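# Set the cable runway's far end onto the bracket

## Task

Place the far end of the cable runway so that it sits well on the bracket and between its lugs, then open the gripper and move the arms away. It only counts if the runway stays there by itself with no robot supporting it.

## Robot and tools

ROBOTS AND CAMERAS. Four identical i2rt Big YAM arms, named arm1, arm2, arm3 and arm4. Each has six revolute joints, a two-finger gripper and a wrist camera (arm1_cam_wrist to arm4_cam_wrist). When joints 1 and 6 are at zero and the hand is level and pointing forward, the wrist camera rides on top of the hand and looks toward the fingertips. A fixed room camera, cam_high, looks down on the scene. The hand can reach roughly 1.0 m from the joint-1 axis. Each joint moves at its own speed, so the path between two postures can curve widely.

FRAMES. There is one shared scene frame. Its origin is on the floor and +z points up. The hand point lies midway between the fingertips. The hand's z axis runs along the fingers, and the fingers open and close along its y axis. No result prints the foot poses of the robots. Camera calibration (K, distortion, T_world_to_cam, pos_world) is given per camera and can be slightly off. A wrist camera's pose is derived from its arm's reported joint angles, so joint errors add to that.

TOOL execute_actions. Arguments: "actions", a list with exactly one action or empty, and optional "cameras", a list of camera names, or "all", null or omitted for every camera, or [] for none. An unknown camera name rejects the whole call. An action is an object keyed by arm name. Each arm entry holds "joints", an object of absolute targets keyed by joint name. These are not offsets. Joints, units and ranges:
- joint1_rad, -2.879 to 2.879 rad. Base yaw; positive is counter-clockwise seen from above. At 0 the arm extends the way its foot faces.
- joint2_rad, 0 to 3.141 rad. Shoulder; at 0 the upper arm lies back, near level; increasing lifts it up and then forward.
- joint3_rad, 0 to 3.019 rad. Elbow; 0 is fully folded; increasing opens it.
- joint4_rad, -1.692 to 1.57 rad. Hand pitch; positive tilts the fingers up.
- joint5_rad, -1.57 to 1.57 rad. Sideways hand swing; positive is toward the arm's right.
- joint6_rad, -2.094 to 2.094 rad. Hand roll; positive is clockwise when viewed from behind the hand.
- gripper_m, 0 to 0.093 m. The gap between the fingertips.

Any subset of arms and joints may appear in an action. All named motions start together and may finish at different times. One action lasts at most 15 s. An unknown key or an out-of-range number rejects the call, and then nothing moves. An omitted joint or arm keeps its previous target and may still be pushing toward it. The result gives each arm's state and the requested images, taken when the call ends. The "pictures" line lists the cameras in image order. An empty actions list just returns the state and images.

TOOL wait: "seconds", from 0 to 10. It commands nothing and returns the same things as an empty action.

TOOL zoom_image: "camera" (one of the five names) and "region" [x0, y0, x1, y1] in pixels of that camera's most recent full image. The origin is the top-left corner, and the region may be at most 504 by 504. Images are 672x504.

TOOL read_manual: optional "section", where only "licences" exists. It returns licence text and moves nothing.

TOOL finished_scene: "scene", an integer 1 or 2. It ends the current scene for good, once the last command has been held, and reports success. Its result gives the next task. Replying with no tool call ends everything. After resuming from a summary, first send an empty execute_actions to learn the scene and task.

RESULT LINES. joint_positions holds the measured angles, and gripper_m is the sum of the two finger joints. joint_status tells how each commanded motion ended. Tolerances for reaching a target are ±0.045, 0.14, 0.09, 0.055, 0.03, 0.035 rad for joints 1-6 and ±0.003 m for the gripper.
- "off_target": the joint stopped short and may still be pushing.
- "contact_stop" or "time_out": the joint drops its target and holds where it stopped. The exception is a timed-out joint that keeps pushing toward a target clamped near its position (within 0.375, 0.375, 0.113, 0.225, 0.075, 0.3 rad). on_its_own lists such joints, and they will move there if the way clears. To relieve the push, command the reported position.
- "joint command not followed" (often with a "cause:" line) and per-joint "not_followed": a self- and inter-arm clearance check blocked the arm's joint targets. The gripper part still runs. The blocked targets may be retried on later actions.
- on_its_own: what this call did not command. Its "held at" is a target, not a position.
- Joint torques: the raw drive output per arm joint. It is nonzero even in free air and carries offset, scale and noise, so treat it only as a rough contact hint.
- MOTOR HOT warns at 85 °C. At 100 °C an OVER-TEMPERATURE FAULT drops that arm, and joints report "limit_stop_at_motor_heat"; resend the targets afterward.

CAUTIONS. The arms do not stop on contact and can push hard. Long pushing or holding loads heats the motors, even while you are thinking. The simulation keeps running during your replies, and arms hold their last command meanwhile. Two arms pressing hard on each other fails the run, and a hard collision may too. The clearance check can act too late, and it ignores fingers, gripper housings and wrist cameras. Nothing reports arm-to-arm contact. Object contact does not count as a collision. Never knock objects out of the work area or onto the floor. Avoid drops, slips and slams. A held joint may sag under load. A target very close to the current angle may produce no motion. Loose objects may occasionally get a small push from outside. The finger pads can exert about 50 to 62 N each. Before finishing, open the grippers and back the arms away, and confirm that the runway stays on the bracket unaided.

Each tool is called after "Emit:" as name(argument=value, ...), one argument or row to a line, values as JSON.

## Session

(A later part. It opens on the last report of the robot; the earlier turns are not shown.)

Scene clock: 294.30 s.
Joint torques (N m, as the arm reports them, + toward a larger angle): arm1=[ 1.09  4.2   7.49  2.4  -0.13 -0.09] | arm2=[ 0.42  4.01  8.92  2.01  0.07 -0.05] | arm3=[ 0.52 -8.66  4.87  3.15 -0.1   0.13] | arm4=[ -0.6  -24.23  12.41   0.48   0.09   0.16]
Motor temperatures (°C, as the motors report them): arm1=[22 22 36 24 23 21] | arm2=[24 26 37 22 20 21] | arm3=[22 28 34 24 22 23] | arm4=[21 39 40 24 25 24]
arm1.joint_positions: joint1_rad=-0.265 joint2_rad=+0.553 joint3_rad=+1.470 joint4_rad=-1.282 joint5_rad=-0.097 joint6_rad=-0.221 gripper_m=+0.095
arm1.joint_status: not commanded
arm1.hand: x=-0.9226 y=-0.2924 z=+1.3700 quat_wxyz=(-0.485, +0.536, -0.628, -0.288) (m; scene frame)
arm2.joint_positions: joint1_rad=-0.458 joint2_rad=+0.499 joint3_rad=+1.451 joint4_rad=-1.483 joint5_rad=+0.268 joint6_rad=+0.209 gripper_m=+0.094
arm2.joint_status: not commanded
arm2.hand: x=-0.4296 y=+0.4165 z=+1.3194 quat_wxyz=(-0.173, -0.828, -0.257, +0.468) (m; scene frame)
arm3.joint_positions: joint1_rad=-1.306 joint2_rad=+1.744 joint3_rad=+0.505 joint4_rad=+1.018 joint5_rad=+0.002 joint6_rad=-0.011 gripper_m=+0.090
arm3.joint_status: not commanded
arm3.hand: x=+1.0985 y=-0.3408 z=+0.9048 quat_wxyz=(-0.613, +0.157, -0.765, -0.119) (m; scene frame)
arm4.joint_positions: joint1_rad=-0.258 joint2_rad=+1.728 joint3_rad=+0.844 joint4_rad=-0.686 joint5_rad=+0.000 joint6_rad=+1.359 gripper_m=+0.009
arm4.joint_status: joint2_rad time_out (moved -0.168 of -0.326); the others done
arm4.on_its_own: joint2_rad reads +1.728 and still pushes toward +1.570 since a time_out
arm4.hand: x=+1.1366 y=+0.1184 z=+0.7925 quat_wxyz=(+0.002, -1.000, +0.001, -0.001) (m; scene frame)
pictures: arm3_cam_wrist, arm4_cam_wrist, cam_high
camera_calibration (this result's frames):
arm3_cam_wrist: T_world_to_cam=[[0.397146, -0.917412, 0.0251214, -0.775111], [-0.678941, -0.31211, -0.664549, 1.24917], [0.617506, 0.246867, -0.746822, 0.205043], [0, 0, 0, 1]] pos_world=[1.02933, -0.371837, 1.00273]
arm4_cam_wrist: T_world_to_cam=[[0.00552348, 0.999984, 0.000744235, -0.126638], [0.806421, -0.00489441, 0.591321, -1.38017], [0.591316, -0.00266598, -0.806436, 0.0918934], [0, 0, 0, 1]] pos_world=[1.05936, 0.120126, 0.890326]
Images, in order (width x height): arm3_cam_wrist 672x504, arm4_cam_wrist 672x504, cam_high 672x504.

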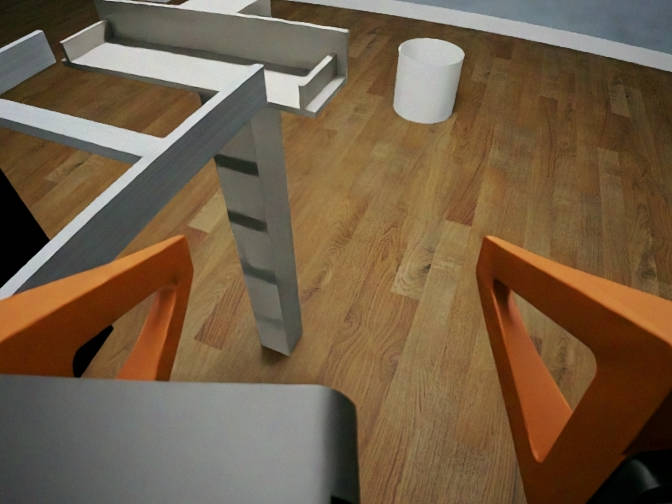

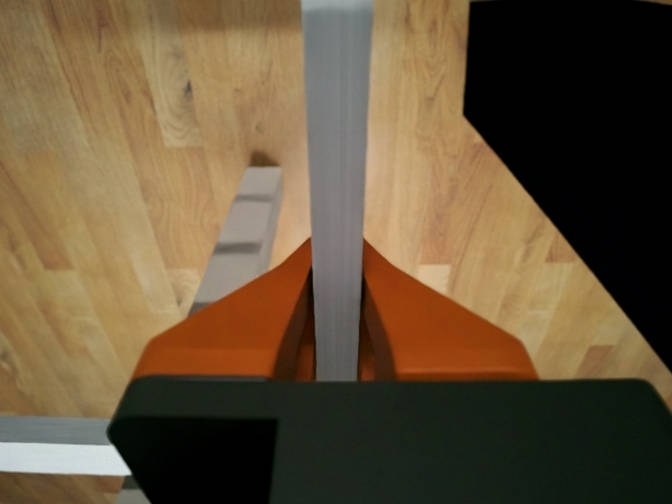

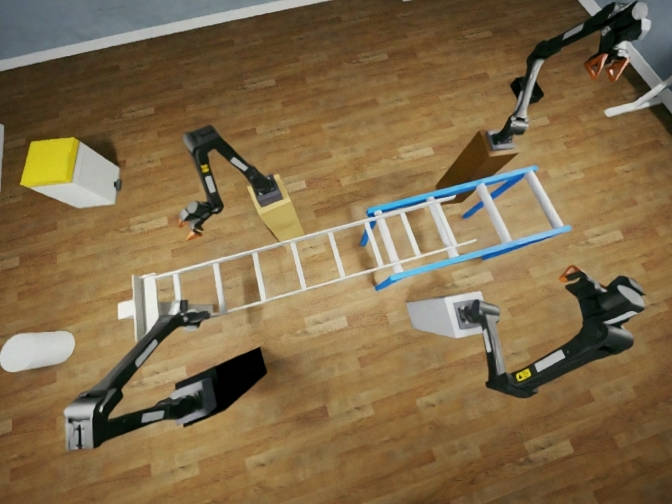

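Emit:
zoom_image(
  camera="arm3_cam_wrist",
  region=[200, 20, 368, 140],
)

Emit:
zoom_image(
  camera="arm3_cam_wrist",
  region=[0, 0, 168, 120],
)

Emit:
zoom_image(
  camera="cam_high",
  region=[110, 250, 210, 350],
)

Region (200, 20, 368, 140) of arm3_cam_wrist's 672x504 image, scaled by 3.000, with more detail than that image has; it fills the top 360 rows of this view, and the rest is white.

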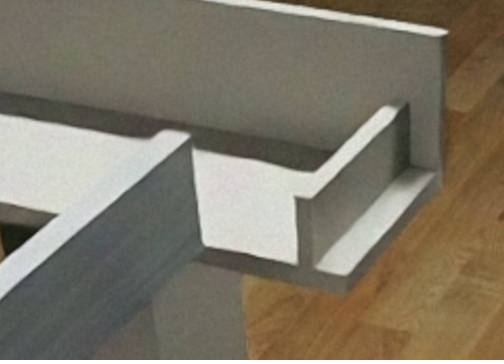

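Region (0, 0, 168, 120) of arm3_cam_wrist's 672x504 image, scaled by 3.000, with more detail than that image has; it fills the top 360 rows of this view, and the rest is white.

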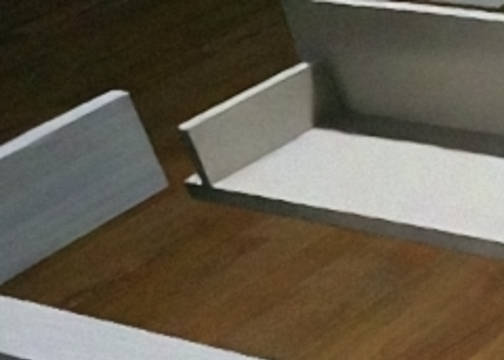

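Region (110, 250, 210, 350) of cam_high's 672x504 image, scaled by 5.040, with more detail than that image has.

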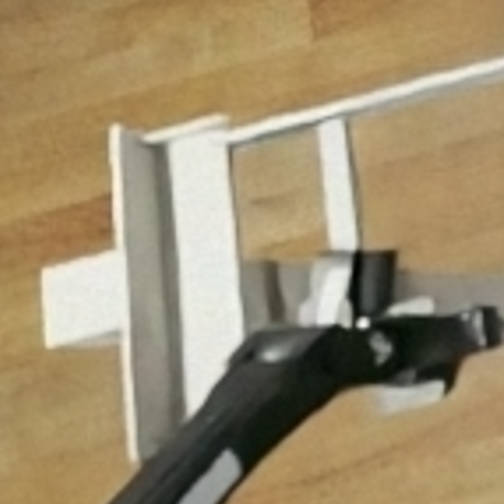

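Emit:
execute_actions(
  actions=[
    {"arm4":{"joints":{"joint1_rad":0.015,"joint3_rad":0.89,"joint4_rad":-0.665,"joint6_rad":1.635}}},
  ],
  cameras=["cam_high","arm3_cam_wrist"],
)

Scene clock: 336.23 s.
Joint torques (N m, as the arm reports them, + toward a larger angle): arm1=[ 1.03  4.27  7.49  2.39 -0.14 -0.1 ] | arm2=[ 0.46  3.99  8.91  2.    0.06 -0.05] | arm3=[ 0.54 -8.69  4.9   3.14 -0.1   0.13] | arm4=[ -0.75 -23.99   9.95   0.97  -0.05   0.09]
Motor temperatures (°C, as the motors report them): arm1=[22 22 36 24 23 21] | arm2=[24 26 37 22 20 21] | arm3=[22 28 33 24 22 23] | arm4=[21 41 42 24 25 24]
arm1.joint_positions: joint1_rad=-0.265 joint2_rad=+0.553 joint3_rad=+1.470 joint4_rad=-1.282 joint5_rad=-0.097 joint6_rad=-0.221 gripper_m=+0.095
arm1.joint_status: not commanded
arm1.hand: x=-0.9226 y=-0.2924 z=+1.3700 quat_wxyz=(-0.485, +0.536, -0.628, -0.288) (m; scene frame)
arm2.joint_positions: joint1_rad=-0.458 joint2_rad=+0.499 joint3_rad=+1.451 joint4_rad=-1.483 joint5_rad=+0.268 joint6_rad=+0.209 gripper_m=+0.094
arm2.joint_status: not commanded
arm2.hand: x=-0.4296 y=+0.4165 z=+1.3194 quat_wxyz=(-0.173, -0.828, -0.257, +0.468) (m; scene frame)
arm3.joint_positions: joint1_rad=-1.306 joint2_rad=+1.744 joint3_rad=+0.505 joint4_rad=+1.018 joint5_rad=+0.002 joint6_rad=-0.011 gripper_m=+0.090
arm3.joint_status: not commanded
arm3.hand: x=+1.0985 y=-0.3408 z=+0.9048 quat_wxyz=(-0.613, +0.157, -0.765, -0.119) (m; scene frame)
arm4.joint_positions: joint1_rad=+0.008 joint2_rad=+1.721 joint3_rad=+0.833 joint4_rad=-0.672 joint5_rad=+0.004 joint6_rad=+1.628 gripper_m=+0.009
arm4.joint_status: all done
arm4.on_its_own: joint2_rad reads +1.721 and still pushes toward +1.570 since a time_out
arm4.hand: x=+1.2391 y=+0.1115 z=+0.7923 quat_wxyz=(-0.003, -1.000, +0.003, +0.001) (m; scene frame)
pictures: arm3_cam_wrist, cam_high
camera_calibration (this result's frames):
arm3_cam_wrist: T_world_to_cam=[[0.397146, -0.917412, 0.0251214, -0.775111], [-0.678941, -0.31211, -0.664549, 1.24917], [0.617506, 0.246867, -0.746822, 0.205043], [0, 0, 0, 1]] pos_world=[1.02933, -0.371837, 1.00273]
Images, in order (width x height): arm3_cam_wrist 672x504, cam_high 672x504.

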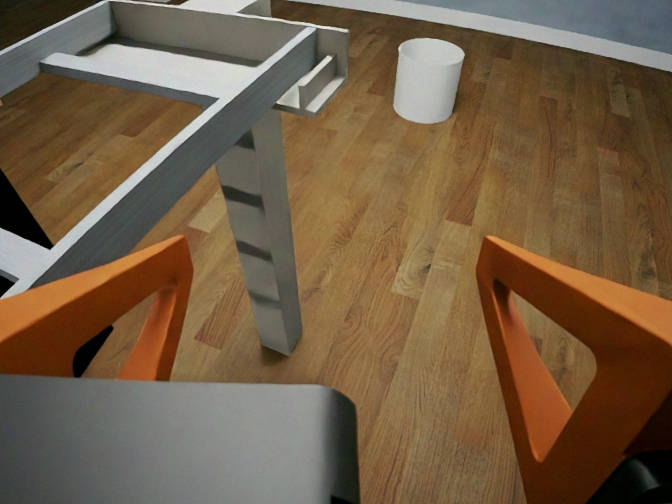

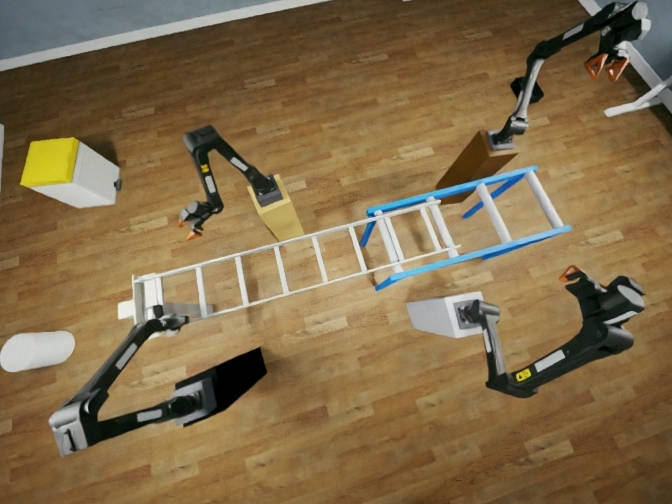

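Emit:
zoom_image(
  camera="arm3_cam_wrist",
  region=[220, 0, 388, 130],
)

Emit:
zoom_image(
  camera="arm3_cam_wrist",
  region=[0, 0, 168, 120],
)

Emit:
zoom_image(
  camera="cam_high",
  region=[110, 255, 190, 335],
)

Region (220, 0, 388, 130) of arm3_cam_wrist's 672x504 image, scaled by 3.000, with more detail than that image has; it fills the top 390 rows of this view, and the rest is white.

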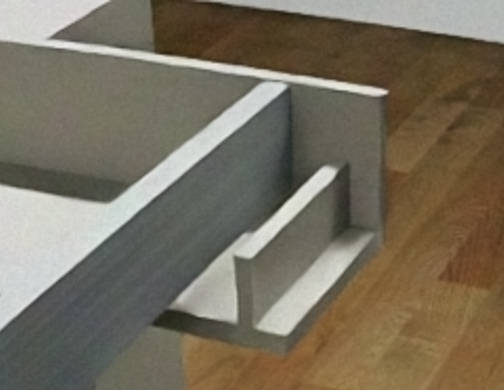

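Region (0, 0, 168, 120) of arm3_cam_wrist's 672x504 image, scaled by 3.000, with more detail than that image has; it fills the top 360 rows of this view, and the rest is white.

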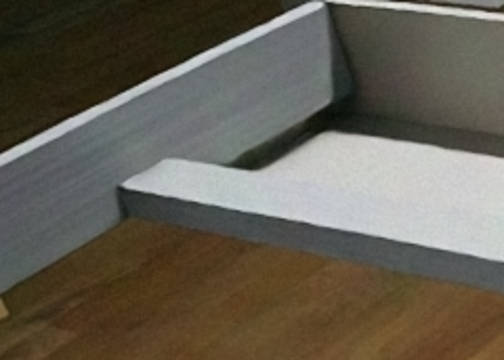

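Region (110, 255, 190, 335) of cam_high's 672x504 image, scaled by 6.300, with more detail than that image has.

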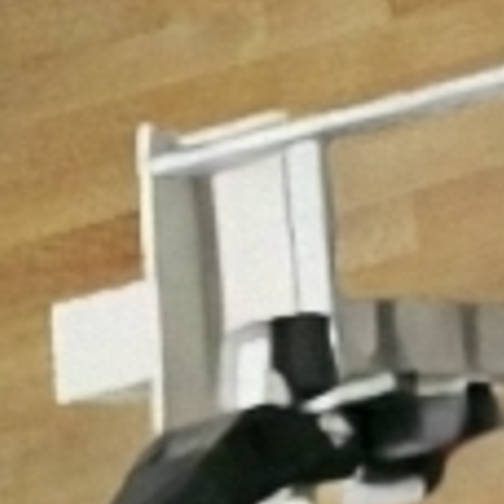

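Emit:
execute_actions(
  actions=[
    {"arm4":{"joints":{"joint1_rad":0.035,"joint2_rad":1.71,"joint3_rad":0.86,"joint4_rad":-0.655}}},
  ],
  cameras=["arm3_cam_wrist"],
)

Emit:
zoom_image(
  camera="arm3_cam_wrist",
  region=[40, 0, 376, 140],
)

Scene clock: 369.43 s.
Joint torques (N m, as the arm reports them, + toward a larger angle): arm1=[ 1.17  4.36  7.58  2.45 -0.14 -0.09] | arm2=[ 0.47  4.01  8.91  2.01  0.06 -0.05] | arm3=[ 0.57 -8.66  4.89  3.15 -0.1   0.13] | arm4=[  1.25 -14.37   8.2    0.45  -0.29   0.07]
Motor temperatures (°C, as the motors report them): arm1=[22 22 36 24 23 21] | arm2=[24 25 37 22 20 21] | arm3=[22 27 33 24 21 23] | arm4=[21 41 40 24 25 24]
arm1.joint_positions: joint1_rad=-0.265 joint2_rad=+0.553 joint3_rad=+1.470 joint4_rad=-1.282 joint5_rad=-0.097 joint6_rad=-0.221 gripper_m=+0.095
arm1.joint_status: not commanded
arm1.hand: x=-0.9226 y=-0.2924 z=+1.3700 quat_wxyz=(-0.485, +0.536, -0.628, -0.288) (m; scene frame)
arm2.joint_positions: joint1_rad=-0.458 joint2_rad=+0.499 joint3_rad=+1.451 joint4_rad=-1.483 joint5_rad=+0.268 joint6_rad=+0.209 gripper_m=+0.094
arm2.joint_status: not commanded
arm2.hand: x=-0.4296 y=+0.4165 z=+1.3194 quat_wxyz=(-0.173, -0.828, -0.257, +0.468) (m; scene frame)
arm3.joint_positions: joint1_rad=-1.306 joint2_rad=+1.744 joint3_rad=+0.505 joint4_rad=+1.018 joint5_rad=+0.002 joint6_rad=-0.011 gripper_m=+0.090
arm3.joint_status: not commanded
arm3.hand: x=+1.0985 y=-0.3408 z=+0.9048 quat_wxyz=(-0.613, +0.157, -0.765, -0.119) (m; scene frame)
arm4.joint_positions: joint1_rad=+0.011 joint2_rad=+1.748 joint3_rad=+0.822 joint4_rad=-0.651 joint5_rad=+0.012 joint6_rad=+1.629 gripper_m=+0.009
arm4.joint_status: all done
arm4.hand: x=+1.2384 y=+0.1174 z=+0.7800 quat_wxyz=(+0.006, -1.000, +0.002, +0.005) (m; scene frame)
pictures: arm3_cam_wrist
camera_calibration (this result's frames):
arm3_cam_wrist: T_world_to_cam=[[0.397146, -0.917412, 0.0251214, -0.775111], [-0.678941, -0.31211, -0.664549, 1.24917], [0.617506, 0.246867, -0.746822, 0.205043], [0, 0, 0, 1]] pos_world=[1.02933, -0.371837, 1.00273]
Images, in order (width x height): arm3_cam_wrist 672x504.

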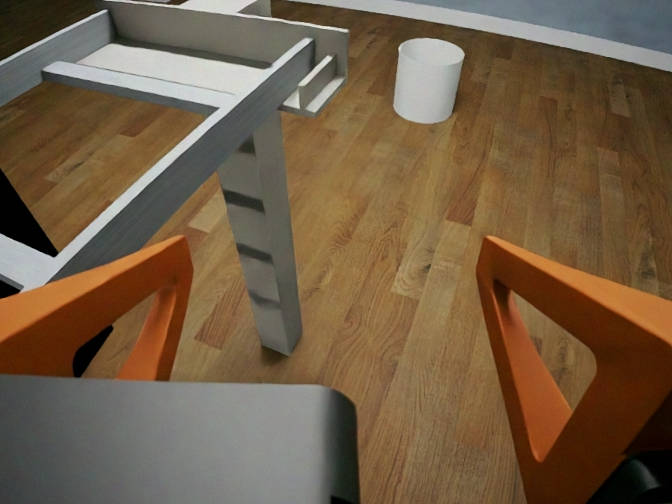

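Region (40, 0, 376, 140) of arm3_cam_wrist's 672x504 image, scaled by 1.500, with more detail than that image has; it fills the top 210 rows of this view, and the rest is white.

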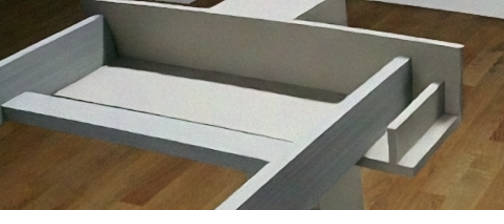

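Emit:
execute_actions(
  actions=[
    {"arm4":{"joints":{"gripper_m":0.09,"joint1_rad":0.011,"joint2_rad":1.0,"joint4_rad":-1.05}},"arm3":{"joints":{"joint1_rad":-1.6,"joint2_rad":1.35}}},
  ],
  cameras=["arm4_cam_wrist","cam_high"],
)

Scene clock: 378.40 s.
Joint torques (N m, as the arm reports them, + toward a larger angle): arm1=[ 1.19  4.28  7.5   2.43 -0.15 -0.09] | arm2=[ 0.45  3.99  8.91  2.    0.06 -0.04] | arm3=[ 0.88 -5.67  7.21  2.51 -0.06  0.12] | arm4=[-1.38 -4.76 11.81  0.8  -0.01  0.05]
Motor temperatures (°C, as the motors report them): arm1=[22 22 36 24 23 21] | arm2=[24 25 37 22 20 21] | arm3=[22 27 33 24 21 23] | arm4=[21 39 39 24 25 24]
arm1.joint_positions: joint1_rad=-0.265 joint2_rad=+0.553 joint3_rad=+1.470 joint4_rad=-1.282 joint5_rad=-0.097 joint6_rad=-0.221 gripper_m=+0.095
arm1.joint_status: not commanded
arm1.hand: x=-0.9226 y=-0.2924 z=+1.3700 quat_wxyz=(-0.485, +0.536, -0.628, -0.288) (m; scene frame)
arm2.joint_positions: joint1_rad=-0.458 joint2_rad=+0.499 joint3_rad=+1.451 joint4_rad=-1.483 joint5_rad=+0.268 joint6_rad=+0.209 gripper_m=+0.094
arm2.joint_status: not commanded
arm2.hand: x=-0.4296 y=+0.4165 z=+1.3194 quat_wxyz=(-0.173, -0.828, -0.257, +0.468) (m; scene frame)
arm3.joint_positions: joint1_rad=-1.605 joint2_rad=+1.344 joint3_rad=+0.505 joint4_rad=+1.027 joint5_rad=+0.001 joint6_rad=-0.010 gripper_m=+0.090
arm3.joint_status: all done
arm3.hand: x=+1.1175 y=-0.4923 z=+1.1044 quat_wxyz=(-0.770, +0.034, -0.637, -0.033) (m; scene frame)
arm4.joint_positions: joint1_rad=+0.011 joint2_rad=+1.003 joint3_rad=+0.822 joint4_rad=-1.039 joint5_rad=+0.003 joint6_rad=+1.629 gripper_m=+0.090
arm4.joint_status: all done
arm4.hand: x=+1.2369 y=+0.1638 z=+1.0267 quat_wxyz=(-0.172, -0.985, +0.002, -0.009) (m; scene frame)
pictures: arm4_cam_wrist, cam_high
camera_calibration (this result's frames):
arm4_cam_wrist: T_world_to_cam=[[0.0105573, 0.939938, -0.341182, 0.181899], [0.79714, 0.198084, 0.570377, -1.59963], [0.603702, -0.277991, -0.747171, 0.190465], [0, 0, 0, 1]] pos_world=[1.15823, 0.198835, 1.11677]
Images, in order (width x height): arm4_cam_wrist 672x504, cam_high 672x504.

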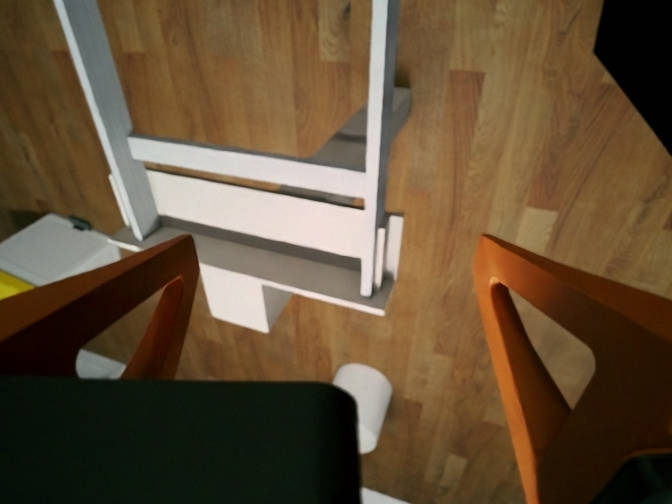

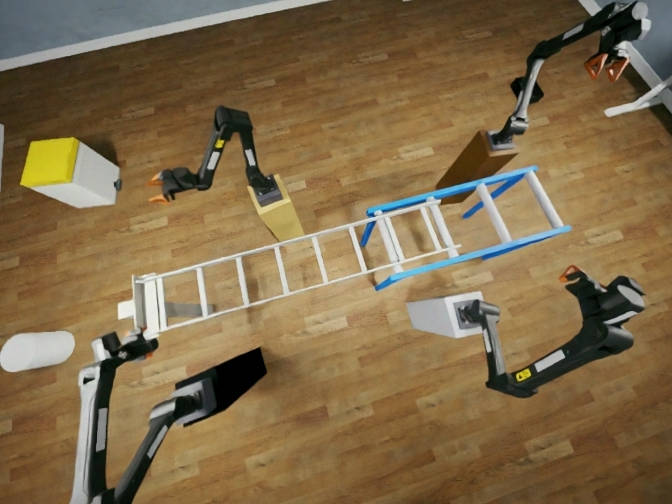

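Both rails rest on the ledge between the lugs, their tips are at the back wall, and the arms are clear.

Emit:
finished_scene(
  scene=2,
)

The scene is finished: the task was done.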